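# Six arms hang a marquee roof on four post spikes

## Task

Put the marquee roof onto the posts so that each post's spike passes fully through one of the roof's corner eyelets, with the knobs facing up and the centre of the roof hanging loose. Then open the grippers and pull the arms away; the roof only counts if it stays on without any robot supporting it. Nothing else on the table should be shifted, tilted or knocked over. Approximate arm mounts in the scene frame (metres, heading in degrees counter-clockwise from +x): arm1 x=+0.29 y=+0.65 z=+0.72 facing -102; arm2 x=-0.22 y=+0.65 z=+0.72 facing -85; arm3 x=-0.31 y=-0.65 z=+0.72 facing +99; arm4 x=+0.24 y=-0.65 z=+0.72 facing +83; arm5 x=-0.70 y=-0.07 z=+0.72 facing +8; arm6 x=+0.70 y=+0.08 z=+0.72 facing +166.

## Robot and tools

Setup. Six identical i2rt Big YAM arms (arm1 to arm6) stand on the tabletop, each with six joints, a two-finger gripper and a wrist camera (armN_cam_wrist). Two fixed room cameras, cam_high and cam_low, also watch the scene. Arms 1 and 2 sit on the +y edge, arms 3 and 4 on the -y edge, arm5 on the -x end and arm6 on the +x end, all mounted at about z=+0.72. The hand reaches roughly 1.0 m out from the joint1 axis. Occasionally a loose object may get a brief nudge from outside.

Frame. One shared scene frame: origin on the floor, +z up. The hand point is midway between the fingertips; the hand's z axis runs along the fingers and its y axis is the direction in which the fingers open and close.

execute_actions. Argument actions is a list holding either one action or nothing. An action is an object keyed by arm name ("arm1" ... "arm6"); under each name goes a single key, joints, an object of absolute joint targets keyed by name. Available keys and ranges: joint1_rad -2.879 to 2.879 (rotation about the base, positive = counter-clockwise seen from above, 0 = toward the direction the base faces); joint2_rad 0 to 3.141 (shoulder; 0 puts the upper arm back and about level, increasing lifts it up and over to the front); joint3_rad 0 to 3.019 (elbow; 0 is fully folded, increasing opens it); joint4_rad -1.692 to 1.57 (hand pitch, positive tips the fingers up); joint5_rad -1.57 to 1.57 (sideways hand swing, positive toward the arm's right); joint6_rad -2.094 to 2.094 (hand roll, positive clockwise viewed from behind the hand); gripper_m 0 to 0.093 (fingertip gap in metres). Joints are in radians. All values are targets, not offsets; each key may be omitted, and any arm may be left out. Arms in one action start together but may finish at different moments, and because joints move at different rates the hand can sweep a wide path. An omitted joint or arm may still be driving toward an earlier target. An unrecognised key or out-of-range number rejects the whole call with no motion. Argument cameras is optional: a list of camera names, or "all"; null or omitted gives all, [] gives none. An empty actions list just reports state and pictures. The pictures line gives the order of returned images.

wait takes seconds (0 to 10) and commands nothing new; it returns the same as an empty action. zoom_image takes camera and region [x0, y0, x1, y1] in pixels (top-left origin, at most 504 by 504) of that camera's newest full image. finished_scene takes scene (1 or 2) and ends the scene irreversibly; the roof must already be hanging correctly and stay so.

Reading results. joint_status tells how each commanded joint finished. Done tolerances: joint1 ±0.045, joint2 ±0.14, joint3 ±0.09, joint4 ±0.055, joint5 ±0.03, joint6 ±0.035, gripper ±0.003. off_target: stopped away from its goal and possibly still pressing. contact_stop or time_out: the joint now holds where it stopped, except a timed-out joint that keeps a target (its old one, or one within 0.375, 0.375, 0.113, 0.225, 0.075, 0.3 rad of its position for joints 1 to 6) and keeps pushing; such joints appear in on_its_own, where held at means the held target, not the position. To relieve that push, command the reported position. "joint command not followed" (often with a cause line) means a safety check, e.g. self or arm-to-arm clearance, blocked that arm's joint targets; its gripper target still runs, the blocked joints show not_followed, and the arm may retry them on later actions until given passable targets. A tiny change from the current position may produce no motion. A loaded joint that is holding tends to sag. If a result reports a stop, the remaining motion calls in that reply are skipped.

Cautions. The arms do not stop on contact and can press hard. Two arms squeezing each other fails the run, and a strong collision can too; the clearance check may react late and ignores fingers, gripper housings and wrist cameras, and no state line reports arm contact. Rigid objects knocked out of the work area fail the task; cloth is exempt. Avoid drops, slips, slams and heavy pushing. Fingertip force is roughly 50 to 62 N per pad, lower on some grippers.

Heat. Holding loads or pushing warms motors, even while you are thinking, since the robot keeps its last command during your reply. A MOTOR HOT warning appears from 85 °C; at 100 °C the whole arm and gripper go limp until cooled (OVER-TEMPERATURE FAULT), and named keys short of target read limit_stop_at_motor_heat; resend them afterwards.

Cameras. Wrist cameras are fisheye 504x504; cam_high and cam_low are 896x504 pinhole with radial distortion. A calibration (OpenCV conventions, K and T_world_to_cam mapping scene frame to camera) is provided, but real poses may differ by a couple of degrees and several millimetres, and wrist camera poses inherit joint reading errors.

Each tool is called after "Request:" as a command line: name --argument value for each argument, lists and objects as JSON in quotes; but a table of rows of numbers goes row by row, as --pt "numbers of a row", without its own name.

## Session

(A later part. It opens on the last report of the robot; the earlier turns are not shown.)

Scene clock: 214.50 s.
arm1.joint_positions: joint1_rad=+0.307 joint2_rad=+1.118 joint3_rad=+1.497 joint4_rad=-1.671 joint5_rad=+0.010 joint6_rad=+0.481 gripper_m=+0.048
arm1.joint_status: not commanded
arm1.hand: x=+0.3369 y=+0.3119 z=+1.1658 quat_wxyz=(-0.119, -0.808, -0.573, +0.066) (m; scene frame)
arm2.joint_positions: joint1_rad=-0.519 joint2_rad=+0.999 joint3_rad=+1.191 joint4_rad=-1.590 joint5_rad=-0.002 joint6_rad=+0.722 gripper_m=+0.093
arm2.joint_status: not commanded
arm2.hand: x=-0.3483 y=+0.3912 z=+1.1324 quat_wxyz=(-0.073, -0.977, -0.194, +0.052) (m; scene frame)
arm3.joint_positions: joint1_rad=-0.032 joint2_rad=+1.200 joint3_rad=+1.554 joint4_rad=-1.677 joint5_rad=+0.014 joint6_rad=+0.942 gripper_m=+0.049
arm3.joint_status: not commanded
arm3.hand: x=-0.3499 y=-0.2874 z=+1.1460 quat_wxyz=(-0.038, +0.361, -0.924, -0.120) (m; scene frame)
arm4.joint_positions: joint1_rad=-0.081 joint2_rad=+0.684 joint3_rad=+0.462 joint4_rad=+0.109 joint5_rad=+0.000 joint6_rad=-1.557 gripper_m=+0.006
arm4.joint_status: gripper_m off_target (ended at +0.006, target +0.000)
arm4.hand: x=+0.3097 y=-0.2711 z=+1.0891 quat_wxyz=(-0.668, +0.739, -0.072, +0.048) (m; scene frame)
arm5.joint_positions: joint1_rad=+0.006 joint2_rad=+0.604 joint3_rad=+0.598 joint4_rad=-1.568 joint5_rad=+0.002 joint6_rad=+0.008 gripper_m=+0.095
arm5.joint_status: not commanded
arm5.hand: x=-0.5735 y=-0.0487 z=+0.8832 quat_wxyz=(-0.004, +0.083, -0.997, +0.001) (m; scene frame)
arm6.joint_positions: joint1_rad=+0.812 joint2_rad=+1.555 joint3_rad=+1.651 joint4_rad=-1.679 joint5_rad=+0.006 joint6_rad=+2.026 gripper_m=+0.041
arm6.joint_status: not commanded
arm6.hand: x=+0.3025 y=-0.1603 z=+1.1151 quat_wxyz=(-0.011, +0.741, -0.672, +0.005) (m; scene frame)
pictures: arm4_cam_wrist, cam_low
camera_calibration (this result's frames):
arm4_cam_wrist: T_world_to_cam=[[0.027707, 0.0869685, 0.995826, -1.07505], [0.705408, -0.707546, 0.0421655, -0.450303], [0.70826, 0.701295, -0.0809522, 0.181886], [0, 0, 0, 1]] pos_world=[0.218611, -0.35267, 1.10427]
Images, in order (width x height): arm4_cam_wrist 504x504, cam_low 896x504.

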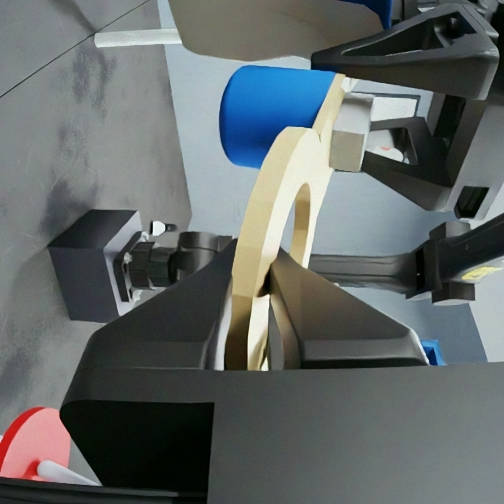

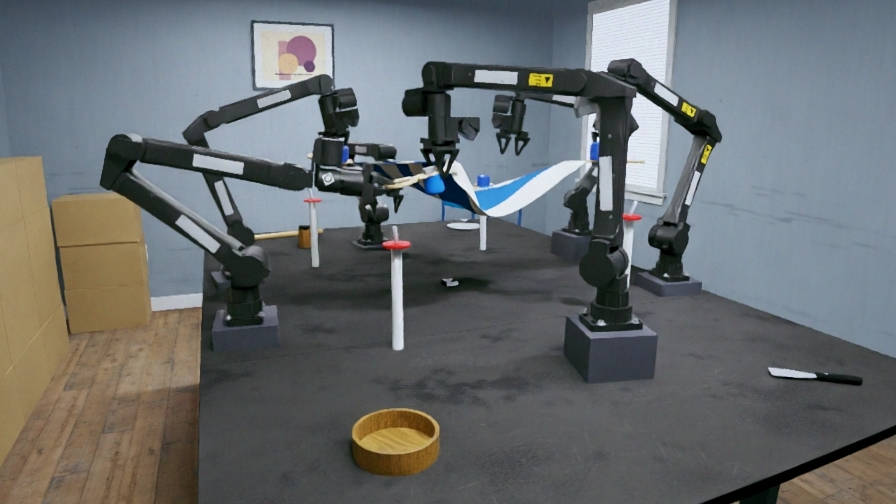

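Gripped. Release arm6, raise it, then roll.

Request:
execute_actions --actions '[{"arm6":{"joints":{"gripper_m":0.093}}}]' --cameras '[]'

Request:
execute_actions --actions '[{"arm6":{"joints":{"joint2_rad":1.3,"joint3_rad":1.75,"joint6_rad":0.45}}}]' --cameras '[]'

Request:
execute_actions --actions '[{"arm4":{"joints":{"joint6_rad":1.57}}}]' --cameras '["arm4_cam_wrist","cam_low","cam_high"]'

Scene clock: 215.37 s.
arm1.joint_positions: joint1_rad=+0.307 joint2_rad=+1.118 joint3_rad=+1.497 joint4_rad=-1.671 joint5_rad=+0.010 joint6_rad=+0.482 gripper_m=+0.048
arm1.joint_status: not commanded
arm1.hand: x=+0.3369 y=+0.3119 z=+1.1658 quat_wxyz=(-0.119, -0.808, -0.573, +0.066) (m; scene frame)
arm2.joint_positions: joint1_rad=-0.519 joint2_rad=+0.999 joint3_rad=+1.191 joint4_rad=-1.590 joint5_rad=-0.002 joint6_rad=+0.722 gripper_m=+0.093
arm2.joint_status: not commanded
arm2.hand: x=-0.3483 y=+0.3912 z=+1.1324 quat_wxyz=(-0.073, -0.977, -0.194, +0.052) (m; scene frame)
arm3.joint_positions: joint1_rad=-0.032 joint2_rad=+1.200 joint3_rad=+1.554 joint4_rad=-1.677 joint5_rad=+0.013 joint6_rad=+0.942 gripper_m=+0.049
arm3.joint_status: not commanded
arm3.hand: x=-0.3500 y=-0.2874 z=+1.1460 quat_wxyz=(-0.038, +0.361, -0.924, -0.120) (m; scene frame)
arm4.joint_positions: joint1_rad=-0.077 joint2_rad=+0.689 joint3_rad=+0.468 joint4_rad=+0.111 joint5_rad=-0.011 joint6_rad=-1.559 gripper_m=+0.003
arm4.joint_status: not commanded
arm4.hand: x=+0.3068 y=-0.2689 z=+1.0914 quat_wxyz=(-0.669, +0.739, -0.067, +0.044) (m; scene frame)
arm5.joint_positions: joint1_rad=+0.006 joint2_rad=+0.604 joint3_rad=+0.598 joint4_rad=-1.568 joint5_rad=+0.002 joint6_rad=+0.008 gripper_m=+0.095
arm5.joint_status: not commanded
arm5.hand: x=-0.5735 y=-0.0487 z=+0.8832 quat_wxyz=(-0.004, +0.083, -0.997, +0.001) (m; scene frame)
arm6.joint_positions: joint1_rad=+0.813 joint2_rad=+1.555 joint3_rad=+1.651 joint4_rad=-1.680 joint5_rad=+0.004 joint6_rad=+2.039 gripper_m=+0.093
arm6.joint_status: all done
arm6.hand: x=+0.3031 y=-0.1610 z=+1.1152 quat_wxyz=(-0.011, +0.737, -0.676, +0.006) (m; scene frame)
pictures: none
No camera images: the call's "cameras" was empty. Leave "cameras" out to get every camera's image.

Scene clock: 217.53 s.
arm1.joint_positions: joint1_rad=+0.307 joint2_rad=+1.118 joint3_rad=+1.497 joint4_rad=-1.671 joint5_rad=+0.010 joint6_rad=+0.482 gripper_m=+0.048
arm1.joint_status: not commanded
arm1.hand: x=+0.3369 y=+0.3119 z=+1.1658 quat_wxyz=(-0.119, -0.808, -0.573, +0.066) (m; scene frame)
arm2.joint_positions: joint1_rad=-0.519 joint2_rad=+0.999 joint3_rad=+1.191 joint4_rad=-1.590 joint5_rad=-0.002 joint6_rad=+0.722 gripper_m=+0.093
arm2.joint_status: not commanded
arm2.hand: x=-0.3483 y=+0.3912 z=+1.1324 quat_wxyz=(-0.073, -0.977, -0.194, +0.052) (m; scene frame)
arm3.joint_positions: joint1_rad=-0.032 joint2_rad=+1.200 joint3_rad=+1.554 joint4_rad=-1.677 joint5_rad=+0.013 joint6_rad=+0.942 gripper_m=+0.049
arm3.joint_status: not commanded
arm3.hand: x=-0.3500 y=-0.2874 z=+1.1460 quat_wxyz=(-0.038, +0.361, -0.924, -0.120) (m; scene frame)
arm4.joint_positions: joint1_rad=-0.077 joint2_rad=+0.689 joint3_rad=+0.468 joint4_rad=+0.111 joint5_rad=-0.011 joint6_rad=-1.559 gripper_m=+0.003
arm4.joint_status: not commanded
arm4.hand: x=+0.3068 y=-0.2689 z=+1.0914 quat_wxyz=(-0.669, +0.739, -0.067, +0.044) (m; scene frame)
arm5.joint_positions: joint1_rad=+0.006 joint2_rad=+0.604 joint3_rad=+0.598 joint4_rad=-1.568 joint5_rad=+0.002 joint6_rad=+0.008 gripper_m=+0.095
arm5.joint_status: not commanded
arm5.hand: x=-0.5735 y=-0.0487 z=+0.8832 quat_wxyz=(-0.004, +0.083, -0.997, +0.001) (m; scene frame)
arm6.joint_positions: joint1_rad=+0.813 joint2_rad=+1.290 joint3_rad=+1.727 joint4_rad=-1.682 joint5_rad=+0.004 joint6_rad=+0.461 gripper_m=+0.093
arm6.joint_status: all done
arm6.hand: x=+0.3467 y=-0.1324 z=+1.2564 quat_wxyz=(+0.079, +0.987, +0.045, -0.135) (m; scene frame)
pictures: none
No camera images: the call's "cameras" was empty. Leave "cameras" out to get every camera's image.

Scene clock: 220.33 s.
arm1.joint_positions: joint1_rad=+0.307 joint2_rad=+1.118 joint3_rad=+1.497 joint4_rad=-1.671 joint5_rad=+0.010 joint6_rad=+0.482 gripper_m=+0.048
arm1.joint_status: not commanded
arm1.hand: x=+0.3369 y=+0.3119 z=+1.1658 quat_wxyz=(-0.119, -0.808, -0.573, +0.066) (m; scene frame)
arm2.joint_positions: joint1_rad=-0.519 joint2_rad=+0.999 joint3_rad=+1.191 joint4_rad=-1.590 joint5_rad=-0.002 joint6_rad=+0.722 gripper_m=+0.093
arm2.joint_status: not commanded
arm2.hand: x=-0.3483 y=+0.3912 z=+1.1324 quat_wxyz=(-0.073, -0.977, -0.194, +0.052) (m; scene frame)
arm3.joint_positions: joint1_rad=-0.038 joint2_rad=+1.200 joint3_rad=+1.554 joint4_rad=-1.677 joint5_rad=+0.025 joint6_rad=+0.943 gripper_m=+0.049
arm3.joint_status: not commanded
arm3.hand: x=-0.3460 y=-0.2869 z=+1.1461 quat_wxyz=(-0.044, +0.357, -0.925, -0.118) (m; scene frame)
arm4.joint_positions: joint1_rad=-0.051 joint2_rad=+0.689 joint3_rad=+0.468 joint4_rad=+0.111 joint5_rad=-0.044 joint6_rad=+1.559 gripper_m=+0.003
arm4.joint_status: all done
arm4.hand: x=+0.2911 y=-0.2668 z=+1.0916 quat_wxyz=(-0.031, -0.037, -0.740, -0.670) (m; scene frame)
arm5.joint_positions: joint1_rad=+0.006 joint2_rad=+0.604 joint3_rad=+0.598 joint4_rad=-1.568 joint5_rad=+0.002 joint6_rad=+0.008 gripper_m=+0.095
arm5.joint_status: not commanded
arm5.hand: x=-0.5735 y=-0.0487 z=+0.8832 quat_wxyz=(-0.004, +0.083, -0.997, +0.001) (m; scene frame)
arm6.joint_positions: joint1_rad=+0.813 joint2_rad=+1.290 joint3_rad=+1.727 joint4_rad=-1.682 joint5_rad=+0.004 joint6_rad=+0.461 gripper_m=+0.093
arm6.joint_status: not commanded
arm6.hand: x=+0.3467 y=-0.1324 z=+1.2564 quat_wxyz=(+0.079, +0.987, +0.045, -0.135) (m; scene frame)
pictures: arm4_cam_wrist, cam_high, cam_low
camera_calibration (this result's frames):
arm4_cam_wrist: T_world_to_cam=[[-0.00168175, -0.111506, -0.993762, 1.05006], [-0.866328, -0.496197, 0.0571422, 0.0632768], [-0.499473, 0.86102, -0.095766, 0.602602], [0, 0, 0, 1]] pos_world=[0.357568, -0.370367, 1.0976]
Images, in order (width x height): arm4_cam_wrist 504x504, cam_high 896x504, cam_low 896x504.

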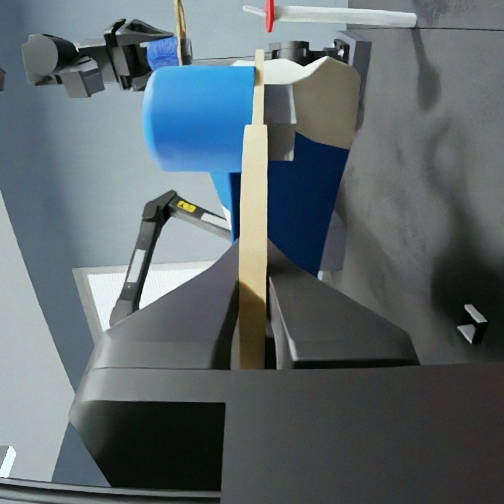

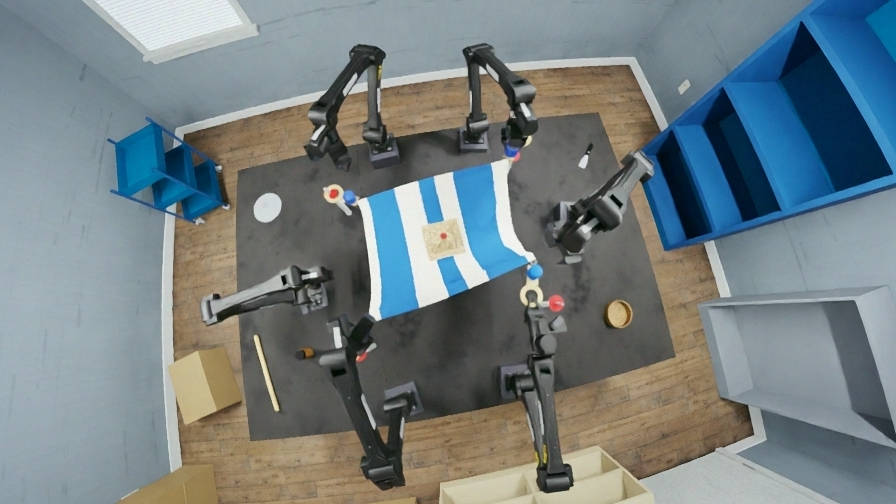

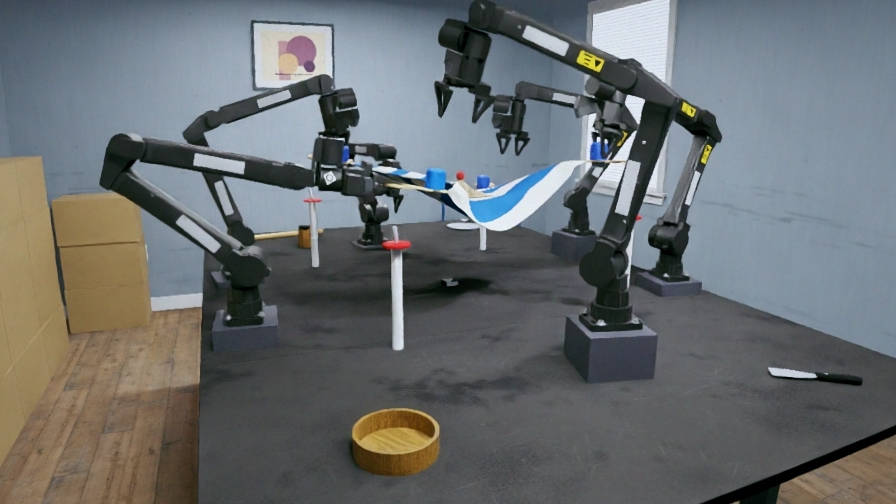

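Request:
execute_actions --actions '[{"arm6":{"joints":{"joint2_rad":1.555,"joint3_rad":1.72}}}]' --cameras '["arm6_cam_wrist","cam_low"]'

Scene clock: 221.80 s.
arm1.joint_positions: joint1_rad=+0.307 joint2_rad=+1.118 joint3_rad=+1.497 joint4_rad=-1.671 joint5_rad=+0.010 joint6_rad=+0.482 gripper_m=+0.048
arm1.joint_status: not commanded
arm1.hand: x=+0.3369 y=+0.3119 z=+1.1658 quat_wxyz=(-0.119, -0.808, -0.573, +0.066) (m; scene frame)
arm2.joint_positions: joint1_rad=-0.519 joint2_rad=+0.999 joint3_rad=+1.191 joint4_rad=-1.590 joint5_rad=-0.002 joint6_rad=+0.722 gripper_m=+0.093
arm2.joint_status: not commanded
arm2.hand: x=-0.3483 y=+0.3912 z=+1.1324 quat_wxyz=(-0.073, -0.977, -0.194, +0.052) (m; scene frame)
arm3.joint_positions: joint1_rad=-0.038 joint2_rad=+1.200 joint3_rad=+1.554 joint4_rad=-1.677 joint5_rad=+0.025 joint6_rad=+0.943 gripper_m=+0.049
arm3.joint_status: not commanded
arm3.hand: x=-0.3460 y=-0.2869 z=+1.1461 quat_wxyz=(-0.044, +0.357, -0.925, -0.118) (m; scene frame)
arm4.joint_positions: joint1_rad=-0.051 joint2_rad=+0.689 joint3_rad=+0.468 joint4_rad=+0.111 joint5_rad=-0.044 joint6_rad=+1.560 gripper_m=+0.003
arm4.joint_status: not commanded
arm4.hand: x=+0.2911 y=-0.2668 z=+1.0916 quat_wxyz=(-0.030, -0.037, -0.740, -0.671) (m; scene frame)
arm5.joint_positions: joint1_rad=+0.006 joint2_rad=+0.604 joint3_rad=+0.598 joint4_rad=-1.568 joint5_rad=+0.002 joint6_rad=+0.008 gripper_m=+0.095
arm5.joint_status: not commanded
arm5.hand: x=-0.5735 y=-0.0487 z=+0.8832 quat_wxyz=(-0.004, +0.083, -0.997, +0.001) (m; scene frame)
arm6.joint_positions: joint1_rad=+0.813 joint2_rad=+1.569 joint3_rad=+1.716 joint4_rad=-1.682 joint5_rad=+0.004 joint6_rad=+0.460 gripper_m=+0.093
arm6.joint_status: all done
arm6.hand: x=+0.2902 y=-0.1689 z=+1.1331 quat_wxyz=(+0.008, +0.999, +0.047, -0.009) (m; scene frame)
pictures: arm6_cam_wrist, cam_low
camera_calibration (this result's frames):
arm6_cam_wrist: T_world_to_cam=[[-0.0946071, 0.995275, -0.0218539, 0.219153], [0.81882, 0.0902819, 0.566907, -0.860671], [0.566201, 0.035739, -0.823492, 0.900321], [0, 0, 0, 1]] pos_world=[0.215705, -0.172591, 1.23412]
Images, in order (width x height): arm6_cam_wrist 504x504, cam_low 896x504.

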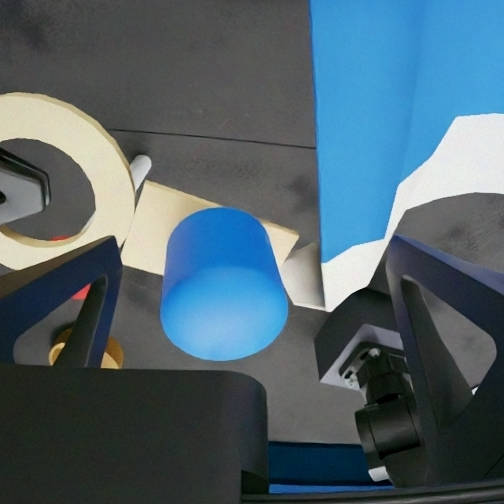

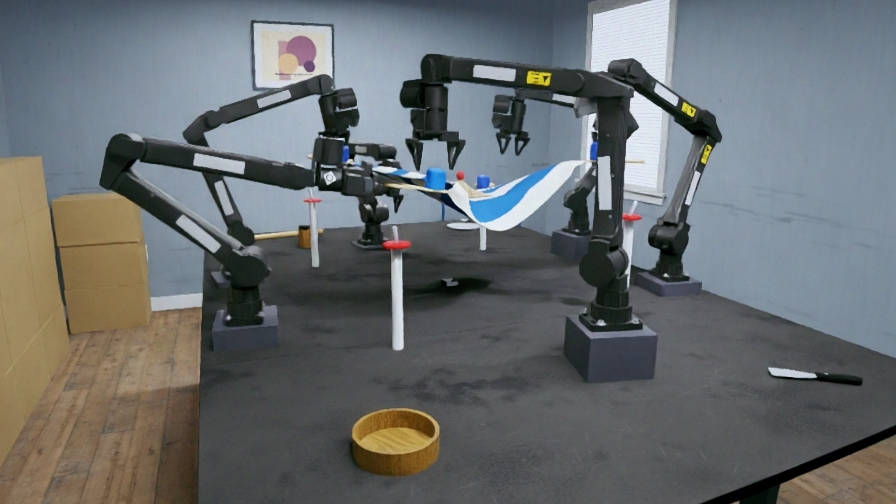

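Request:
execute_actions --actions '[{"arm6":{"joints":{"joint1_rad":0.86,"joint2_rad":1.62,"joint3_rad":1.69}}}]' --cameras '["arm6_cam_wrist","cam_low"]'

Scene clock: 222.87 s.
arm1.joint_positions: joint1_rad=+0.307 joint2_rad=+1.118 joint3_rad=+1.497 joint4_rad=-1.671 joint5_rad=+0.010 joint6_rad=+0.482 gripper_m=+0.048
arm1.joint_status: not commanded
arm1.hand: x=+0.3369 y=+0.3119 z=+1.1658 quat_wxyz=(-0.119, -0.808, -0.573, +0.066) (m; scene frame)
arm2.joint_positions: joint1_rad=-0.519 joint2_rad=+0.999 joint3_rad=+1.191 joint4_rad=-1.590 joint5_rad=-0.002 joint6_rad=+0.722 gripper_m=+0.093
arm2.joint_status: not commanded
arm2.hand: x=-0.3483 y=+0.3912 z=+1.1324 quat_wxyz=(-0.073, -0.977, -0.194, +0.052) (m; scene frame)
arm3.joint_positions: joint1_rad=-0.038 joint2_rad=+1.200 joint3_rad=+1.554 joint4_rad=-1.677 joint5_rad=+0.025 joint6_rad=+0.943 gripper_m=+0.049
arm3.joint_status: not commanded
arm3.hand: x=-0.3460 y=-0.2869 z=+1.1461 quat_wxyz=(-0.044, +0.357, -0.925, -0.118) (m; scene frame)
arm4.joint_positions: joint1_rad=-0.051 joint2_rad=+0.689 joint3_rad=+0.468 joint4_rad=+0.111 joint5_rad=-0.044 joint6_rad=+1.560 gripper_m=+0.003
arm4.joint_status: not commanded
arm4.hand: x=+0.2911 y=-0.2668 z=+1.0916 quat_wxyz=(-0.030, -0.037, -0.740, -0.671) (m; scene frame)
arm5.joint_positions: joint1_rad=+0.006 joint2_rad=+0.604 joint3_rad=+0.598 joint4_rad=-1.568 joint5_rad=+0.002 joint6_rad=+0.008 gripper_m=+0.095
arm5.joint_status: not commanded
arm5.hand: x=-0.5735 y=-0.0487 z=+0.8832 quat_wxyz=(-0.004, +0.083, -0.997, +0.001) (m; scene frame)
arm6.joint_positions: joint1_rad=+0.862 joint2_rad=+1.601 joint3_rad=+1.701 joint4_rad=-1.682 joint5_rad=+0.004 joint6_rad=+0.460 gripper_m=+0.093
arm6.joint_status: all done
arm6.hand: x=+0.3012 y=-0.1901 z=+1.1128 quat_wxyz=(-0.003, +0.997, +0.072, +0.012) (m; scene frame)
pictures: arm6_cam_wrist, cam_low
camera_calibration (this result's frames):
arm6_cam_wrist: T_world_to_cam=[[-0.143851, 0.989598, -0.00177618, 0.232257], [0.790277, 0.115957, 0.601678, -0.881432], [0.595625, 0.0851485, -0.798737, 0.851103], [0, 0, 0, 1]] pos_world=[0.223047, -0.200102, 1.21056]
Images, in order (width x height): arm6_cam_wrist 504x504, cam_low 896x504.

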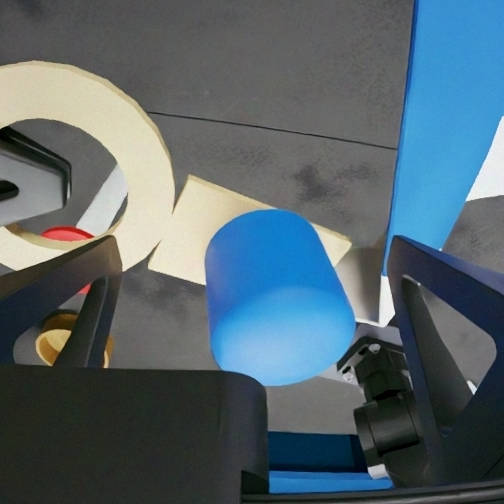

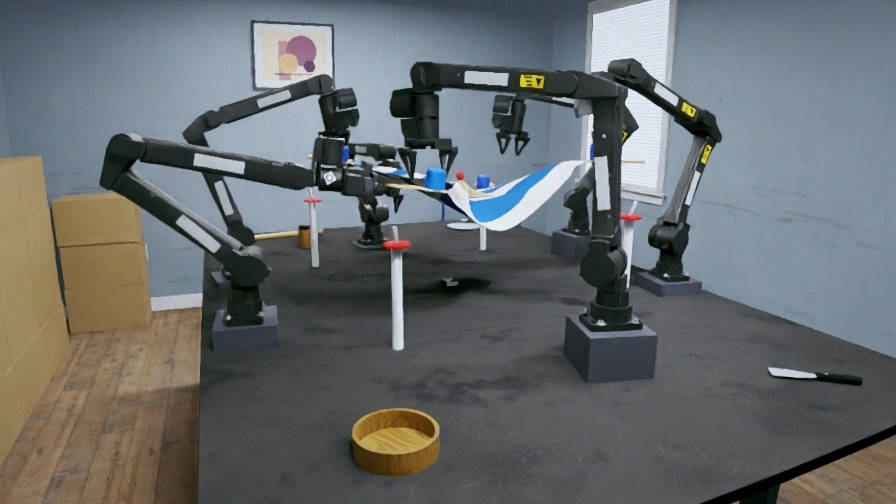

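Close, release arm4.

Request:
execute_actions --actions '[{"arm6":{"joints":{"joint1_rad":0.83,"gripper_m":0.03}}}]' --cameras '[]'

Request:
execute_actions --actions '[{"arm4":{"joints":{"gripper_m":0.06}}}]' --cameras '[]'

Request:
execute_actions --actions '[{"arm4":{"joints":{"joint2_rad":0.2,"joint3_rad":0.3,"joint4_rad":-0.05}}}]' --cameras '[]'

Request:
execute_actions --actions '[{"arm4":{"joints":{"joint1_rad":-0.45,"joint2_rad":0.4,"joint3_rad":0.9,"joint4_rad":-0.6,"joint6_rad":0.0}},"arm6":{"joints":{"joint1_rad":1.05,"joint2_rad":1.5,"joint3_rad":1.62,"joint6_rad":-0.25}}}]' --cameras '["arm4_cam_wrist","cam_low","cam_high"]'

Scene clock: 226.30 s.
arm1.joint_positions: joint1_rad=+0.307 joint2_rad=+1.118 joint3_rad=+1.497 joint4_rad=-1.671 joint5_rad=+0.010 joint6_rad=+0.482 gripper_m=+0.048
arm1.joint_status: not commanded
arm1.hand: x=+0.3369 y=+0.3119 z=+1.1658 quat_wxyz=(-0.119, -0.808, -0.573, +0.066) (m; scene frame)
arm2.joint_positions: joint1_rad=-0.519 joint2_rad=+0.999 joint3_rad=+1.191 joint4_rad=-1.590 joint5_rad=-0.002 joint6_rad=+0.722 gripper_m=+0.093
arm2.joint_status: not commanded
arm2.hand: x=-0.3483 y=+0.3912 z=+1.1324 quat_wxyz=(-0.073, -0.977, -0.194, +0.052) (m; scene frame)
arm3.joint_positions: joint1_rad=-0.038 joint2_rad=+1.200 joint3_rad=+1.554 joint4_rad=-1.677 joint5_rad=+0.025 joint6_rad=+0.943 gripper_m=+0.049
arm3.joint_status: not commanded
arm3.hand: x=-0.3458 y=-0.2869 z=+1.1461 quat_wxyz=(-0.044, +0.357, -0.926, -0.118) (m; scene frame)
arm4.joint_positions: joint1_rad=-0.051 joint2_rad=+0.690 joint3_rad=+0.468 joint4_rad=+0.111 joint5_rad=-0.037 joint6_rad=+1.568 gripper_m=+0.003
arm4.joint_status: not commanded
arm4.hand: x=+0.2922 y=-0.2668 z=+1.0915 quat_wxyz=(-0.030, -0.043, -0.740, -0.670) (m; scene frame)
arm5.joint_positions: joint1_rad=+0.006 joint2_rad=+0.604 joint3_rad=+0.598 joint4_rad=-1.568 joint5_rad=+0.002 joint6_rad=+0.008 gripper_m=+0.095
arm5.joint_status: not commanded
arm5.hand: x=-0.5735 y=-0.0487 z=+0.8832 quat_wxyz=(-0.004, +0.083, -0.997, +0.001) (m; scene frame)
arm6.joint_positions: joint1_rad=+0.835 joint2_rad=+1.603 joint3_rad=+1.701 joint4_rad=-1.679 joint5_rad=-0.002 joint6_rad=+0.459 gripper_m=+0.030
arm6.joint_status: all done
arm6.hand: x=+0.2937 y=-0.1807 z=+1.1119 quat_wxyz=(+0.000, +0.998, +0.059, +0.013) (m; scene frame)
pictures: none
No camera images: the call's "cameras" was empty. Leave "cameras" out to get every camera's image.

Scene clock: 227.70 s.
arm1.joint_positions: joint1_rad=+0.307 joint2_rad=+1.118 joint3_rad=+1.494 joint4_rad=-1.671 joint5_rad=+0.010 joint6_rad=+0.483 gripper_m=+0.048
arm1.joint_status: not commanded
arm1.hand: x=+0.3369 y=+0.3122 z=+1.1648 quat_wxyz=(-0.118, -0.809, -0.572, +0.066) (m; scene frame)
arm2.joint_positions: joint1_rad=-0.519 joint2_rad=+0.999 joint3_rad=+1.191 joint4_rad=-1.590 joint5_rad=-0.002 joint6_rad=+0.722 gripper_m=+0.093
arm2.joint_status: not commanded
arm2.hand: x=-0.3483 y=+0.3912 z=+1.1324 quat_wxyz=(-0.073, -0.977, -0.194, +0.052) (m; scene frame)
arm3.joint_positions: joint1_rad=-0.037 joint2_rad=+1.200 joint3_rad=+1.554 joint4_rad=-1.677 joint5_rad=+0.008 joint6_rad=+0.943 gripper_m=+0.049
arm3.joint_status: not commanded
arm3.hand: x=-0.3493 y=-0.2873 z=+1.1460 quat_wxyz=(-0.036, +0.359, -0.925, -0.121) (m; scene frame)
arm4.joint_positions: joint1_rad=-0.058 joint2_rad=+0.691 joint3_rad=+0.468 joint4_rad=+0.111 joint5_rad=-0.003 joint6_rad=+1.572 gripper_m=+0.060
arm4.joint_status: all done
arm4.hand: x=+0.3006 y=-0.2677 z=+1.0910 quat_wxyz=(-0.044, -0.058, -0.740, -0.669) (m; scene frame)
arm5.joint_positions: joint1_rad=+0.006 joint2_rad=+0.604 joint3_rad=+0.598 joint4_rad=-1.568 joint5_rad=+0.002 joint6_rad=+0.008 gripper_m=+0.095
arm5.joint_status: not commanded
arm5.hand: x=-0.5735 y=-0.0487 z=+0.8832 quat_wxyz=(-0.004, +0.083, -0.997, +0.001) (m; scene frame)
arm6.joint_positions: joint1_rad=+0.830 joint2_rad=+1.603 joint3_rad=+1.701 joint4_rad=-1.680 joint5_rad=+0.004 joint6_rad=+0.458 gripper_m=+0.030
arm6.joint_status: not commanded
arm6.hand: x=+0.2918 y=-0.1778 z=+1.1117 quat_wxyz=(-0.003, +0.998, +0.057, +0.012) (m; scene frame)
pictures: none
No camera images: the call's "cameras" was empty. Leave "cameras" out to get every camera's image.

Scene clock: 229.00 s.
arm1.joint_positions: joint1_rad=+0.307 joint2_rad=+1.118 joint3_rad=+1.494 joint4_rad=-1.671 joint5_rad=+0.010 joint6_rad=+0.483 gripper_m=+0.048
arm1.joint_status: not commanded
arm1.hand: x=+0.3369 y=+0.3122 z=+1.1648 quat_wxyz=(-0.118, -0.809, -0.572, +0.066) (m; scene frame)
arm2.joint_positions: joint1_rad=-0.519 joint2_rad=+0.999 joint3_rad=+1.191 joint4_rad=-1.590 joint5_rad=-0.002 joint6_rad=+0.722 gripper_m=+0.093
arm2.joint_status: not commanded
arm2.hand: x=-0.3483 y=+0.3912 z=+1.1324 quat_wxyz=(-0.073, -0.977, -0.194, +0.052) (m; scene frame)
arm3.joint_positions: joint1_rad=-0.037 joint2_rad=+1.200 joint3_rad=+1.554 joint4_rad=-1.677 joint5_rad=+0.008 joint6_rad=+0.943 gripper_m=+0.049
arm3.joint_status: not commanded
arm3.hand: x=-0.3493 y=-0.2873 z=+1.1460 quat_wxyz=(-0.036, +0.359, -0.925, -0.121) (m; scene frame)
arm4.joint_positions: joint1_rad=-0.058 joint2_rad=+0.204 joint3_rad=+0.299 joint4_rad=-0.042 joint5_rad=-0.003 joint6_rad=+1.572 gripper_m=+0.060
arm4.joint_status: all done
arm4.hand: x=+0.2860 y=-0.3663 z=+1.1007 quat_wxyz=(-0.048, -0.054, -0.682, -0.728) (m; scene frame)
arm5.joint_positions: joint1_rad=+0.006 joint2_rad=+0.604 joint3_rad=+0.598 joint4_rad=-1.568 joint5_rad=+0.002 joint6_rad=+0.008 gripper_m=+0.095
arm5.joint_status: not commanded
arm5.hand: x=-0.5735 y=-0.0487 z=+0.8832 quat_wxyz=(-0.004, +0.083, -0.997, +0.001) (m; scene frame)
arm6.joint_positions: joint1_rad=+0.830 joint2_rad=+1.603 joint3_rad=+1.701 joint4_rad=-1.680 joint5_rad=+0.004 joint6_rad=+0.458 gripper_m=+0.030
arm6.joint_status: not commanded
arm6.hand: x=+0.2918 y=-0.1778 z=+1.1117 quat_wxyz=(-0.003, +0.998, +0.057, +0.012) (m; scene frame)
pictures: none
No camera images: the call's "cameras" was empty. Leave "cameras" out to get every camera's image.

Scene clock: 231.17 s.
arm1.joint_positions: joint1_rad=+0.307 joint2_rad=+1.118 joint3_rad=+1.494 joint4_rad=-1.671 joint5_rad=+0.010 joint6_rad=+0.483 gripper_m=+0.048
arm1.joint_status: not commanded
arm1.hand: x=+0.3369 y=+0.3122 z=+1.1648 quat_wxyz=(-0.118, -0.809, -0.572, +0.066) (m; scene frame)
arm2.joint_positions: joint1_rad=-0.519 joint2_rad=+0.999 joint3_rad=+1.191 joint4_rad=-1.590 joint5_rad=-0.002 joint6_rad=+0.722 gripper_m=+0.093
arm2.joint_status: not commanded
arm2.hand: x=-0.3483 y=+0.3912 z=+1.1324 quat_wxyz=(-0.073, -0.977, -0.194, +0.052) (m; scene frame)
arm3.joint_positions: joint1_rad=-0.037 joint2_rad=+1.200 joint3_rad=+1.554 joint4_rad=-1.677 joint5_rad=+0.008 joint6_rad=+0.943 gripper_m=+0.049
arm3.joint_status: not commanded
arm3.hand: x=-0.3493 y=-0.2873 z=+1.1460 quat_wxyz=(-0.036, +0.359, -0.925, -0.121) (m; scene frame)
arm4.joint_positions: joint1_rad=-0.440 joint2_rad=+0.400 joint3_rad=+0.864 joint4_rad=-0.587 joint5_rad=-0.002 joint6_rad=+0.015 gripper_m=+0.060
arm4.joint_status: all done
arm4.hand: x=+0.3892 y=-0.4097 z=+1.2572 quat_wxyz=(-0.571, +0.363, -0.654, -0.340) (m; scene frame)
arm5.joint_positions: joint1_rad=+0.006 joint2_rad=+0.604 joint3_rad=+0.598 joint4_rad=-1.568 joint5_rad=+0.002 joint6_rad=+0.008 gripper_m=+0.095
arm5.joint_status: not commanded
arm5.hand: x=-0.5735 y=-0.0487 z=+0.8832 quat_wxyz=(-0.004, +0.083, -0.997, +0.001) (m; scene frame)
arm6.joint_positions: joint1_rad=+1.053 joint2_rad=+1.500 joint3_rad=+1.626 joint4_rad=-1.681 joint5_rad=+0.001 joint6_rad=-0.239 gripper_m=+0.030
arm6.joint_status: all done
arm6.hand: x=+0.3826 y=-0.2369 z=+1.1304 quat_wxyz=(+0.007, +0.869, +0.494, -0.002) (m; scene frame)
pictures: arm4_cam_wrist, cam_high, cam_low
camera_calibration (this result's frames):
arm4_cam_wrist: T_world_to_cam=[[0.857234, -0.514689, -0.0156337, -0.530363], [-0.355655, -0.569855, -0.740793, 0.842158], [0.372369, 0.640593, -0.671551, 1.08478], [0, 0, 0, 1]] pos_world=[0.350223, -0.48797, 1.34406]
Images, in order (width x height): arm4_cam_wrist 504x504, cam_high 896x504, cam_low 896x504.

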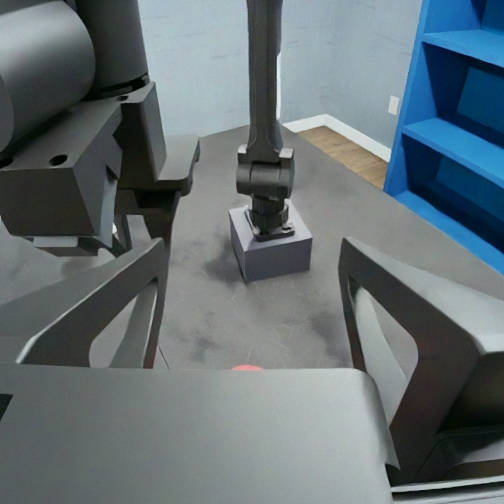

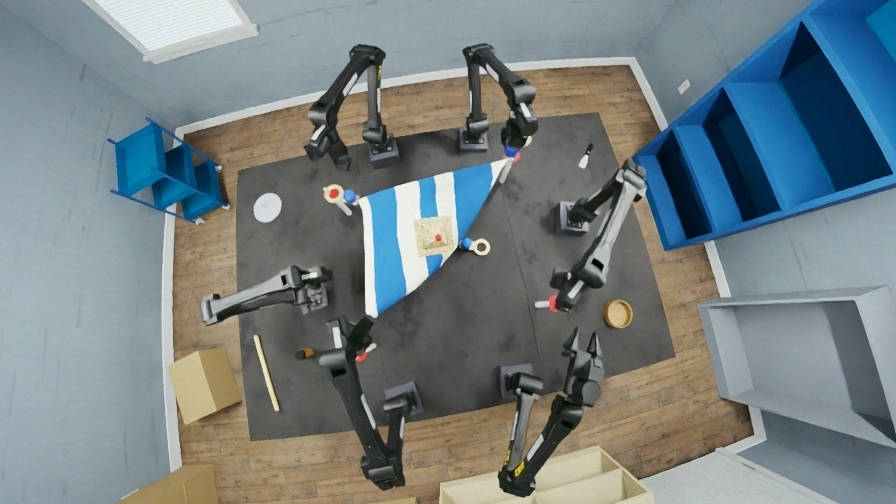

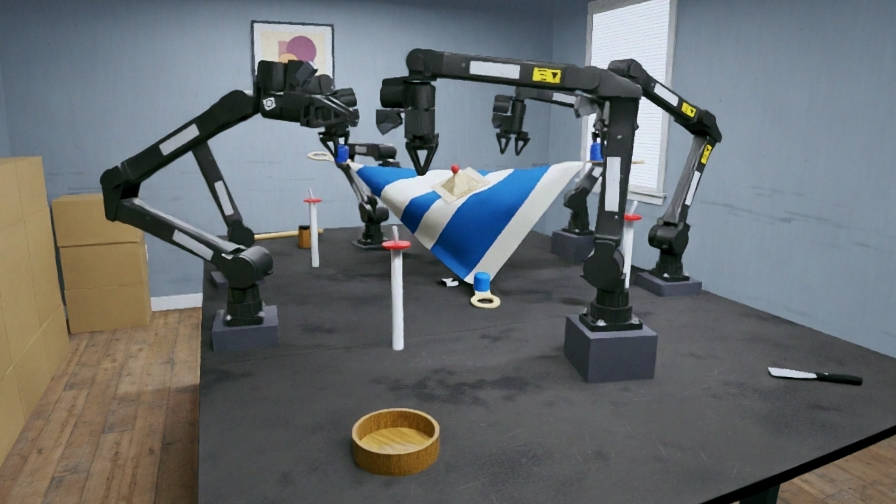

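Request:
execute_actions --actions '[{"arm6":{"joints":{"joint1_rad":0.39,"joint2_rad":1.9,"joint3_rad":1.6,"joint4_rad":-1.27,"joint6_rad":0.0,"gripper_m":0.093}}}]' --cameras '["arm6_cam_wrist","cam_high"]'

Scene clock: 233.00 s.
arm1.joint_positions: joint1_rad=+0.307 joint2_rad=+1.118 joint3_rad=+1.494 joint4_rad=-1.672 joint5_rad=+0.012 joint6_rad=+0.485 gripper_m=+0.048
arm1.joint_status: not commanded
arm1.hand: x=+0.3365 y=+0.3125 z=+1.1647 quat_wxyz=(-0.118, -0.810, -0.571, +0.066) (m; scene frame)
arm2.joint_positions: joint1_rad=-0.519 joint2_rad=+0.999 joint3_rad=+1.191 joint4_rad=-1.590 joint5_rad=-0.002 joint6_rad=+0.722 gripper_m=+0.093
arm2.joint_status: not commanded
arm2.hand: x=-0.3483 y=+0.3912 z=+1.1324 quat_wxyz=(-0.073, -0.977, -0.194, +0.052) (m; scene frame)
arm3.joint_positions: joint1_rad=-0.037 joint2_rad=+1.200 joint3_rad=+1.554 joint4_rad=-1.677 joint5_rad=+0.008 joint6_rad=+0.943 gripper_m=+0.049
arm3.joint_status: not commanded
arm3.hand: x=-0.3493 y=-0.2873 z=+1.1460 quat_wxyz=(-0.036, +0.359, -0.925, -0.121) (m; scene frame)
arm4.joint_positions: joint1_rad=-0.440 joint2_rad=+0.400 joint3_rad=+0.864 joint4_rad=-0.587 joint5_rad=-0.002 joint6_rad=+0.015 gripper_m=+0.060
arm4.joint_status: not commanded
arm4.hand: x=+0.3892 y=-0.4097 z=+1.2572 quat_wxyz=(-0.571, +0.363, -0.653, -0.340) (m; scene frame)
arm5.joint_positions: joint1_rad=+0.006 joint2_rad=+0.604 joint3_rad=+0.598 joint4_rad=-1.568 joint5_rad=+0.002 joint6_rad=+0.008 gripper_m=+0.095
arm5.joint_status: not commanded
arm5.hand: x=-0.5735 y=-0.0487 z=+0.8832 quat_wxyz=(-0.004, +0.083, -0.997, +0.001) (m; scene frame)
arm6.joint_positions: joint1_rad=+0.393 joint2_rad=+1.917 joint3_rad=+1.595 joint4_rad=-1.279 joint5_rad=+0.000 joint6_rad=-0.006 gripper_m=+0.093
arm6.joint_status: all done
arm6.hand: x=+0.1344 y=+0.0044 z=+0.9079 quat_wxyz=(+0.001, +0.997, +0.070, +0.023) (m; scene frame)
pictures: arm6_cam_wrist, cam_high
camera_calibration (this result's frames):
arm6_cam_wrist: T_world_to_cam=[[-0.139772, 0.990132, -0.0101674, 0.0224706], [0.777906, 0.116154, 0.617552, -0.66173], [0.612639, 0.0784069, -0.786464, 0.756875], [0, 0, 0, 1]] pos_world=[0.0542135, -0.00473031, 1.00414]
Images, in order (width x height): arm6_cam_wrist 504x504, cam_high 896x504.

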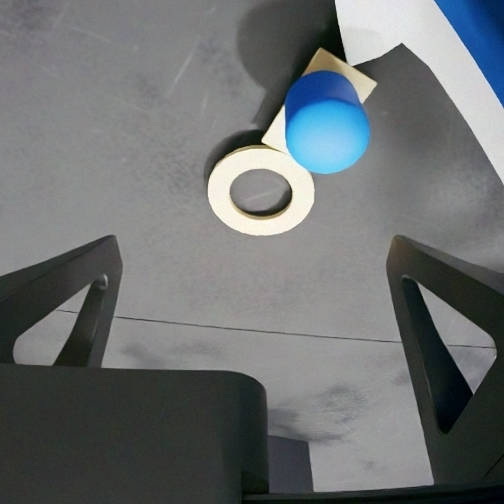

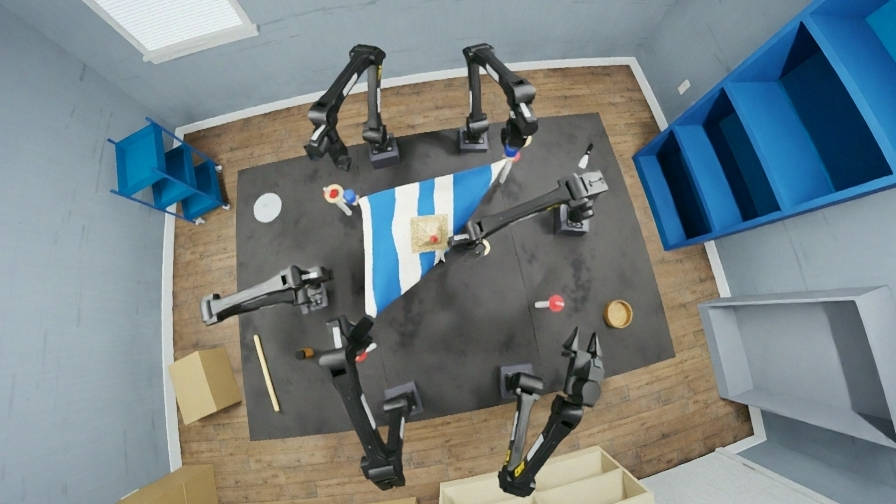

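Request:
execute_actions --actions '[{"arm6":{"joints":{"joint1_rad":0.31,"joint2_rad":2.02,"joint3_rad":1.52,"joint4_rad":-1.05}}}]' --cameras '["arm6_cam_wrist"]'

Scene clock: 234.43 s.
arm1.joint_positions: joint1_rad=+0.307 joint2_rad=+1.118 joint3_rad=+1.494 joint4_rad=-1.672 joint5_rad=+0.014 joint6_rad=+0.488 gripper_m=+0.048
arm1.joint_status: not commanded
arm1.hand: x=+0.3362 y=+0.3124 z=+1.1647 quat_wxyz=(-0.117, -0.811, -0.570, +0.067) (m; scene frame)
arm2.joint_positions: joint1_rad=-0.519 joint2_rad=+0.999 joint3_rad=+1.191 joint4_rad=-1.590 joint5_rad=-0.002 joint6_rad=+0.722 gripper_m=+0.093
arm2.joint_status: not commanded
arm2.hand: x=-0.3483 y=+0.3912 z=+1.1324 quat_wxyz=(-0.073, -0.977, -0.194, +0.052) (m; scene frame)
arm3.joint_positions: joint1_rad=-0.037 joint2_rad=+1.200 joint3_rad=+1.554 joint4_rad=-1.677 joint5_rad=+0.008 joint6_rad=+0.943 gripper_m=+0.049
arm3.joint_status: not commanded
arm3.hand: x=-0.3493 y=-0.2873 z=+1.1460 quat_wxyz=(-0.036, +0.359, -0.925, -0.121) (m; scene frame)
arm4.joint_positions: joint1_rad=-0.440 joint2_rad=+0.400 joint3_rad=+0.864 joint4_rad=-0.587 joint5_rad=-0.002 joint6_rad=+0.015 gripper_m=+0.060
arm4.joint_status: not commanded
arm4.hand: x=+0.3892 y=-0.4097 z=+1.2572 quat_wxyz=(-0.571, +0.363, -0.653, -0.340) (m; scene frame)
arm5.joint_positions: joint1_rad=+0.006 joint2_rad=+0.604 joint3_rad=+0.598 joint4_rad=-1.568 joint5_rad=+0.002 joint6_rad=+0.008 gripper_m=+0.095
arm5.joint_status: not commanded
arm5.hand: x=-0.5735 y=-0.0487 z=+0.8832 quat_wxyz=(-0.004, +0.083, -0.997, +0.001) (m; scene frame)
arm6.joint_positions: joint1_rad=+0.310 joint2_rad=+2.006 joint3_rad=+1.527 joint4_rad=-1.062 joint5_rad=+0.000 joint6_rad=-0.006 gripper_m=+0.093
arm6.joint_status: all done
arm6.hand: x=+0.1111 y=+0.0499 z=+0.8337 quat_wxyz=(+0.002, +1.000, +0.029, -0.007) (m; scene frame)
pictures: arm6_cam_wrist
camera_calibration (this result's frames):
arm6_cam_wrist: T_world_to_cam=[[-0.0577626, 0.998294, -0.00856812, -0.0374094], [0.820007, 0.0523385, 0.569955, -0.564837], [0.569431, 0.0258962, -0.821631, 0.745987], [0, 0, 0, 1]] pos_world=[0.0362213, 0.04759, 0.934537]
Images, in order (width x height): arm6_cam_wrist 504x504.

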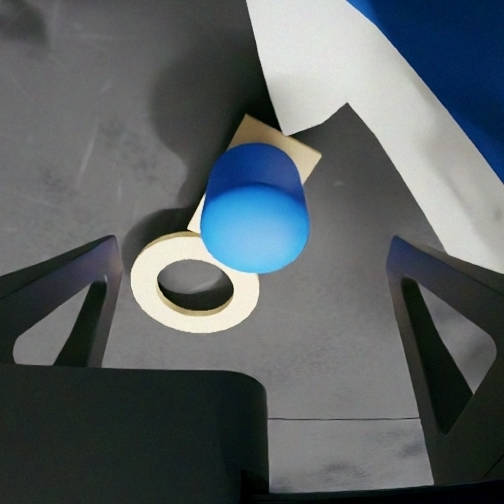

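Request:
execute_actions --actions '[{"arm6":{"joints":{"joint2_rad":2.08,"joint3_rad":1.38,"joint4_rad":-0.85,"joint6_rad":0.35}}}]' --cameras '["arm6_cam_wrist"]'

Scene clock: 236.23 s.
arm1.joint_positions: joint1_rad=+0.307 joint2_rad=+1.118 joint3_rad=+1.494 joint4_rad=-1.672 joint5_rad=+0.014 joint6_rad=+0.488 gripper_m=+0.048
arm1.joint_status: not commanded
arm1.hand: x=+0.3362 y=+0.3124 z=+1.1647 quat_wxyz=(-0.117, -0.811, -0.570, +0.067) (m; scene frame)
arm2.joint_positions: joint1_rad=-0.519 joint2_rad=+0.999 joint3_rad=+1.191 joint4_rad=-1.590 joint5_rad=-0.002 joint6_rad=+0.722 gripper_m=+0.093
arm2.joint_status: not commanded
arm2.hand: x=-0.3483 y=+0.3912 z=+1.1324 quat_wxyz=(-0.073, -0.977, -0.194, +0.052) (m; scene frame)
arm3.joint_positions: joint1_rad=-0.037 joint2_rad=+1.200 joint3_rad=+1.554 joint4_rad=-1.677 joint5_rad=+0.008 joint6_rad=+0.943 gripper_m=+0.049
arm3.joint_status: not commanded
arm3.hand: x=-0.3493 y=-0.2873 z=+1.1460 quat_wxyz=(-0.036, +0.359, -0.925, -0.121) (m; scene frame)
arm4.joint_positions: joint1_rad=-0.440 joint2_rad=+0.400 joint3_rad=+0.864 joint4_rad=-0.587 joint5_rad=-0.002 joint6_rad=+0.015 gripper_m=+0.060
arm4.joint_status: not commanded
arm4.hand: x=+0.3892 y=-0.4097 z=+1.2572 quat_wxyz=(-0.571, +0.363, -0.653, -0.340) (m; scene frame)
arm5.joint_positions: joint1_rad=+0.006 joint2_rad=+0.604 joint3_rad=+0.598 joint4_rad=-1.568 joint5_rad=+0.002 joint6_rad=+0.008 gripper_m=+0.095
arm5.joint_status: not commanded
arm5.hand: x=-0.5735 y=-0.0487 z=+0.8832 quat_wxyz=(-0.004, +0.083, -0.997, +0.001) (m; scene frame)
arm6.joint_positions: joint1_rad=+0.310 joint2_rad=+2.074 joint3_rad=+1.381 joint4_rad=-0.862 joint5_rad=+0.000 joint6_rad=+0.336 gripper_m=+0.093
arm6.joint_status: all done
arm6.hand: x=+0.1401 y=+0.0511 z=+0.7501 quat_wxyz=(+0.001, +0.990, -0.142, +0.000) (m; scene frame)
pictures: arm6_cam_wrist
camera_calibration (this result's frames):
arm6_cam_wrist: T_world_to_cam=[[0.280272, 0.959882, -0.00857382, -0.0831023], [0.781816, -0.223079, 0.582236, -0.530838], [0.556966, -0.169888, -0.812974, 0.665897], [0, 0, 0, 1]] pos_world=[0.0674274, 0.0744775, 0.849718]
Images, in order (width x height): arm6_cam_wrist 504x504.

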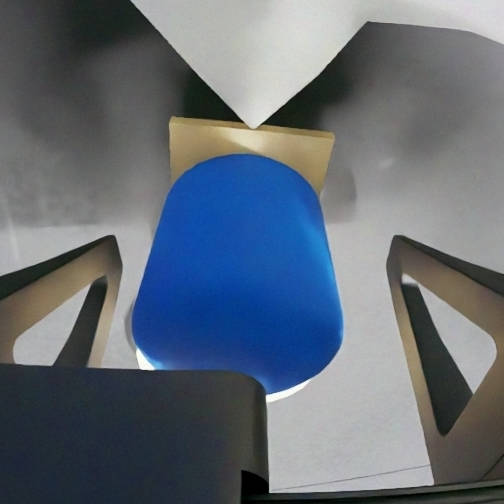

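Request:
execute_actions --actions '[{"arm6":{"joints":{"gripper_m":0.03}}}]' --cameras '[]'

Request:
execute_actions --actions '[{"arm6":{"joints":{"joint2_rad":1.7,"joint3_rad":1.75,"joint4_rad":-1.6}}}]' --cameras '[]'

Request:
execute_actions --actions '[{"arm6":{"joints":{"joint1_rad":1.05,"joint2_rad":1.5,"joint3_rad":1.62,"joint4_rad":-1.68,"joint6_rad":1.5}}}]' --cameras '["arm4_cam_wrist","cam_low","cam_high"]'

Scene clock: 237.17 s.
arm1.joint_positions: joint1_rad=+0.307 joint2_rad=+1.118 joint3_rad=+1.494 joint4_rad=-1.672 joint5_rad=+0.014 joint6_rad=+0.488 gripper_m=+0.048
arm1.joint_status: not commanded
arm1.hand: x=+0.3362 y=+0.3124 z=+1.1647 quat_wxyz=(-0.117, -0.811, -0.570, +0.067) (m; scene frame)
arm2.joint_positions: joint1_rad=-0.519 joint2_rad=+0.999 joint3_rad=+1.191 joint4_rad=-1.590 joint5_rad=-0.002 joint6_rad=+0.722 gripper_m=+0.093
arm2.joint_status: not commanded
arm2.hand: x=-0.3483 y=+0.3912 z=+1.1324 quat_wxyz=(-0.073, -0.977, -0.194, +0.052) (m; scene frame)
arm3.joint_positions: joint1_rad=-0.037 joint2_rad=+1.200 joint3_rad=+1.554 joint4_rad=-1.677 joint5_rad=+0.008 joint6_rad=+0.943 gripper_m=+0.049
arm3.joint_status: not commanded
arm3.hand: x=-0.3493 y=-0.2873 z=+1.1460 quat_wxyz=(-0.036, +0.359, -0.925, -0.121) (m; scene frame)
arm4.joint_positions: joint1_rad=-0.440 joint2_rad=+0.400 joint3_rad=+0.864 joint4_rad=-0.587 joint5_rad=-0.002 joint6_rad=+0.015 gripper_m=+0.060
arm4.joint_status: not commanded
arm4.hand: x=+0.3892 y=-0.4097 z=+1.2572 quat_wxyz=(-0.571, +0.363, -0.653, -0.340) (m; scene frame)
arm5.joint_positions: joint1_rad=+0.006 joint2_rad=+0.604 joint3_rad=+0.598 joint4_rad=-1.568 joint5_rad=+0.002 joint6_rad=+0.008 gripper_m=+0.095
arm5.joint_status: not commanded
arm5.hand: x=-0.5735 y=-0.0487 z=+0.8832 quat_wxyz=(-0.004, +0.083, -0.997, +0.001) (m; scene frame)
arm6.joint_positions: joint1_rad=+0.310 joint2_rad=+2.074 joint3_rad=+1.381 joint4_rad=-0.862 joint5_rad=+0.000 joint6_rad=+0.337 gripper_m=+0.048
arm6.joint_status: gripper_m off_target (ended at +0.048, target +0.030)
arm6.hand: x=+0.1401 y=+0.0510 z=+0.7501 quat_wxyz=(+0.002, +0.990, -0.142, +0.000) (m; scene frame)
pictures: none
No camera images: the call's "cameras" was empty. Leave "cameras" out to get every camera's image.

Scene clock: 238.93 s.
arm1.joint_positions: joint1_rad=+0.307 joint2_rad=+1.118 joint3_rad=+1.494 joint4_rad=-1.672 joint5_rad=+0.016 joint6_rad=+0.488 gripper_m=+0.048
arm1.joint_status: not commanded
arm1.hand: x=+0.3358 y=+0.3124 z=+1.1647 quat_wxyz=(-0.117, -0.811, -0.570, +0.068) (m; scene frame)
arm2.joint_positions: joint1_rad=-0.519 joint2_rad=+0.999 joint3_rad=+1.191 joint4_rad=-1.590 joint5_rad=-0.002 joint6_rad=+0.722 gripper_m=+0.093
arm2.joint_status: not commanded
arm2.hand: x=-0.3483 y=+0.3912 z=+1.1324 quat_wxyz=(-0.073, -0.977, -0.194, +0.052) (m; scene frame)
arm3.joint_positions: joint1_rad=-0.036 joint2_rad=+1.200 joint3_rad=+1.554 joint4_rad=-1.677 joint5_rad=+0.007 joint6_rad=+0.943 gripper_m=+0.049
arm3.joint_status: not commanded
arm3.hand: x=-0.3496 y=-0.2873 z=+1.1460 quat_wxyz=(-0.035, +0.359, -0.925, -0.121) (m; scene frame)
arm4.joint_positions: joint1_rad=-0.440 joint2_rad=+0.400 joint3_rad=+0.864 joint4_rad=-0.587 joint5_rad=-0.002 joint6_rad=+0.015 gripper_m=+0.060
arm4.joint_status: not commanded
arm4.hand: x=+0.3892 y=-0.4097 z=+1.2572 quat_wxyz=(-0.571, +0.363, -0.653, -0.340) (m; scene frame)
arm5.joint_positions: joint1_rad=+0.006 joint2_rad=+0.604 joint3_rad=+0.598 joint4_rad=-1.568 joint5_rad=+0.002 joint6_rad=+0.008 gripper_m=+0.095
arm5.joint_status: not commanded
arm5.hand: x=-0.5735 y=-0.0487 z=+0.8832 quat_wxyz=(-0.004, +0.083, -0.997, +0.001) (m; scene frame)
arm6.joint_positions: joint1_rad=+0.311 joint2_rad=+1.701 joint3_rad=+1.730 joint4_rad=-1.595 joint5_rad=-0.001 joint6_rad=+0.343 gripper_m=+0.048
arm6.joint_status: all done
arm6.hand: x=+0.1752 y=+0.0536 z=+1.0736 quat_wxyz=(+0.001, +0.989, -0.145, +0.006) (m; scene frame)
pictures: none
No camera images: the call's "cameras" was empty. Leave "cameras" out to get every camera's image.

Scene clock: 240.87 s.
arm1.joint_positions: joint1_rad=+0.307 joint2_rad=+1.118 joint3_rad=+1.494 joint4_rad=-1.672 joint5_rad=+0.012 joint6_rad=+0.488 gripper_m=+0.048
arm1.joint_status: not commanded
arm1.hand: x=+0.3365 y=+0.3125 z=+1.1647 quat_wxyz=(-0.118, -0.810, -0.570, +0.066) (m; scene frame)
arm2.joint_positions: joint1_rad=-0.519 joint2_rad=+0.999 joint3_rad=+1.191 joint4_rad=-1.590 joint5_rad=-0.002 joint6_rad=+0.722 gripper_m=+0.093
arm2.joint_status: not commanded
arm2.hand: x=-0.3483 y=+0.3912 z=+1.1324 quat_wxyz=(-0.073, -0.977, -0.194, +0.052) (m; scene frame)
arm3.joint_positions: joint1_rad=-0.035 joint2_rad=+1.200 joint3_rad=+1.554 joint4_rad=-1.677 joint5_rad=+0.011 joint6_rad=+0.943 gripper_m=+0.049
arm3.joint_status: not commanded
arm3.hand: x=-0.3492 y=-0.2873 z=+1.1460 quat_wxyz=(-0.037, +0.359, -0.925, -0.120) (m; scene frame)
arm4.joint_positions: joint1_rad=-0.440 joint2_rad=+0.400 joint3_rad=+0.864 joint4_rad=-0.587 joint5_rad=-0.002 joint6_rad=+0.015 gripper_m=+0.060
arm4.joint_status: not commanded
arm4.hand: x=+0.3892 y=-0.4097 z=+1.2572 quat_wxyz=(-0.571, +0.363, -0.653, -0.340) (m; scene frame)
arm5.joint_positions: joint1_rad=+0.006 joint2_rad=+0.604 joint3_rad=+0.598 joint4_rad=-1.568 joint5_rad=+0.002 joint6_rad=+0.008 gripper_m=+0.095
arm5.joint_status: not commanded
arm5.hand: x=-0.5735 y=-0.0487 z=+0.8832 quat_wxyz=(-0.004, +0.083, -0.997, +0.001) (m; scene frame)
arm6.joint_positions: joint1_rad=+1.048 joint2_rad=+1.503 joint3_rad=+1.621 joint4_rad=-1.671 joint5_rad=+0.002 joint6_rad=+1.473 gripper_m=+0.048
arm6.joint_status: all done
arm6.hand: x=+0.3795 y=-0.2366 z=+1.1272 quat_wxyz=(+0.006, +0.942, -0.335, +0.003) (m; scene frame)
pictures: arm4_cam_wrist, cam_high, cam_low
camera_calibration (this result's frames):
arm4_cam_wrist: T_world_to_cam=[[0.857262, -0.514654, -0.0152549, -0.530836], [-0.355387, -0.570012, -0.740801, 0.841999], [0.372561, 0.640482, -0.671551, 1.08466], [0, 0, 0, 1]] pos_world=[0.350198, -0.487955, 1.34406]
Images, in order (width x height): arm4_cam_wrist 504x504, cam_high 896x504, cam_low 896x504.

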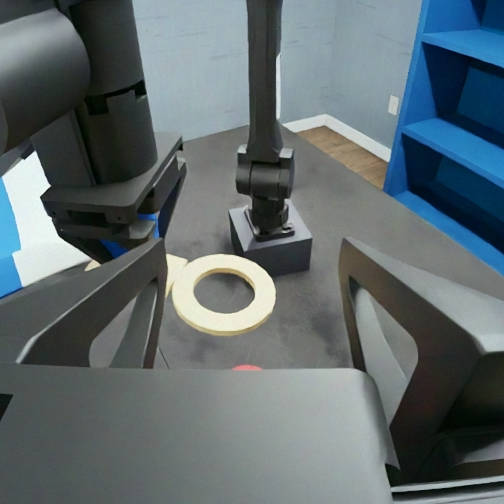

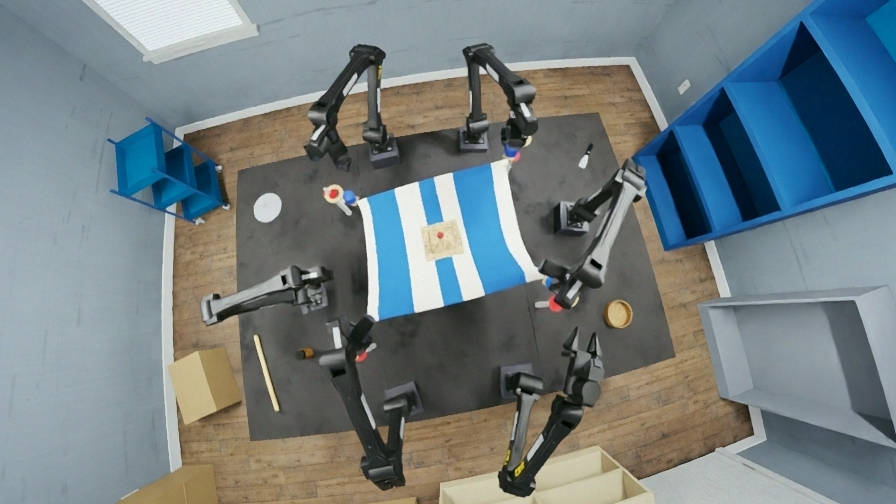

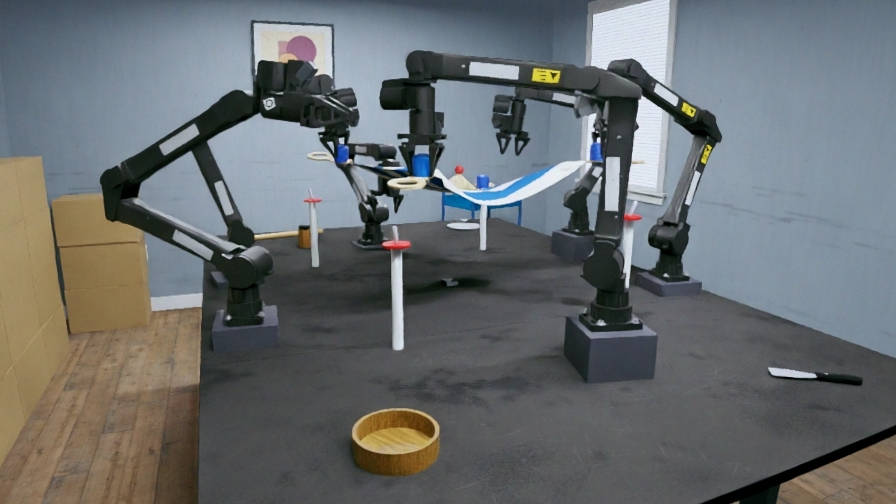

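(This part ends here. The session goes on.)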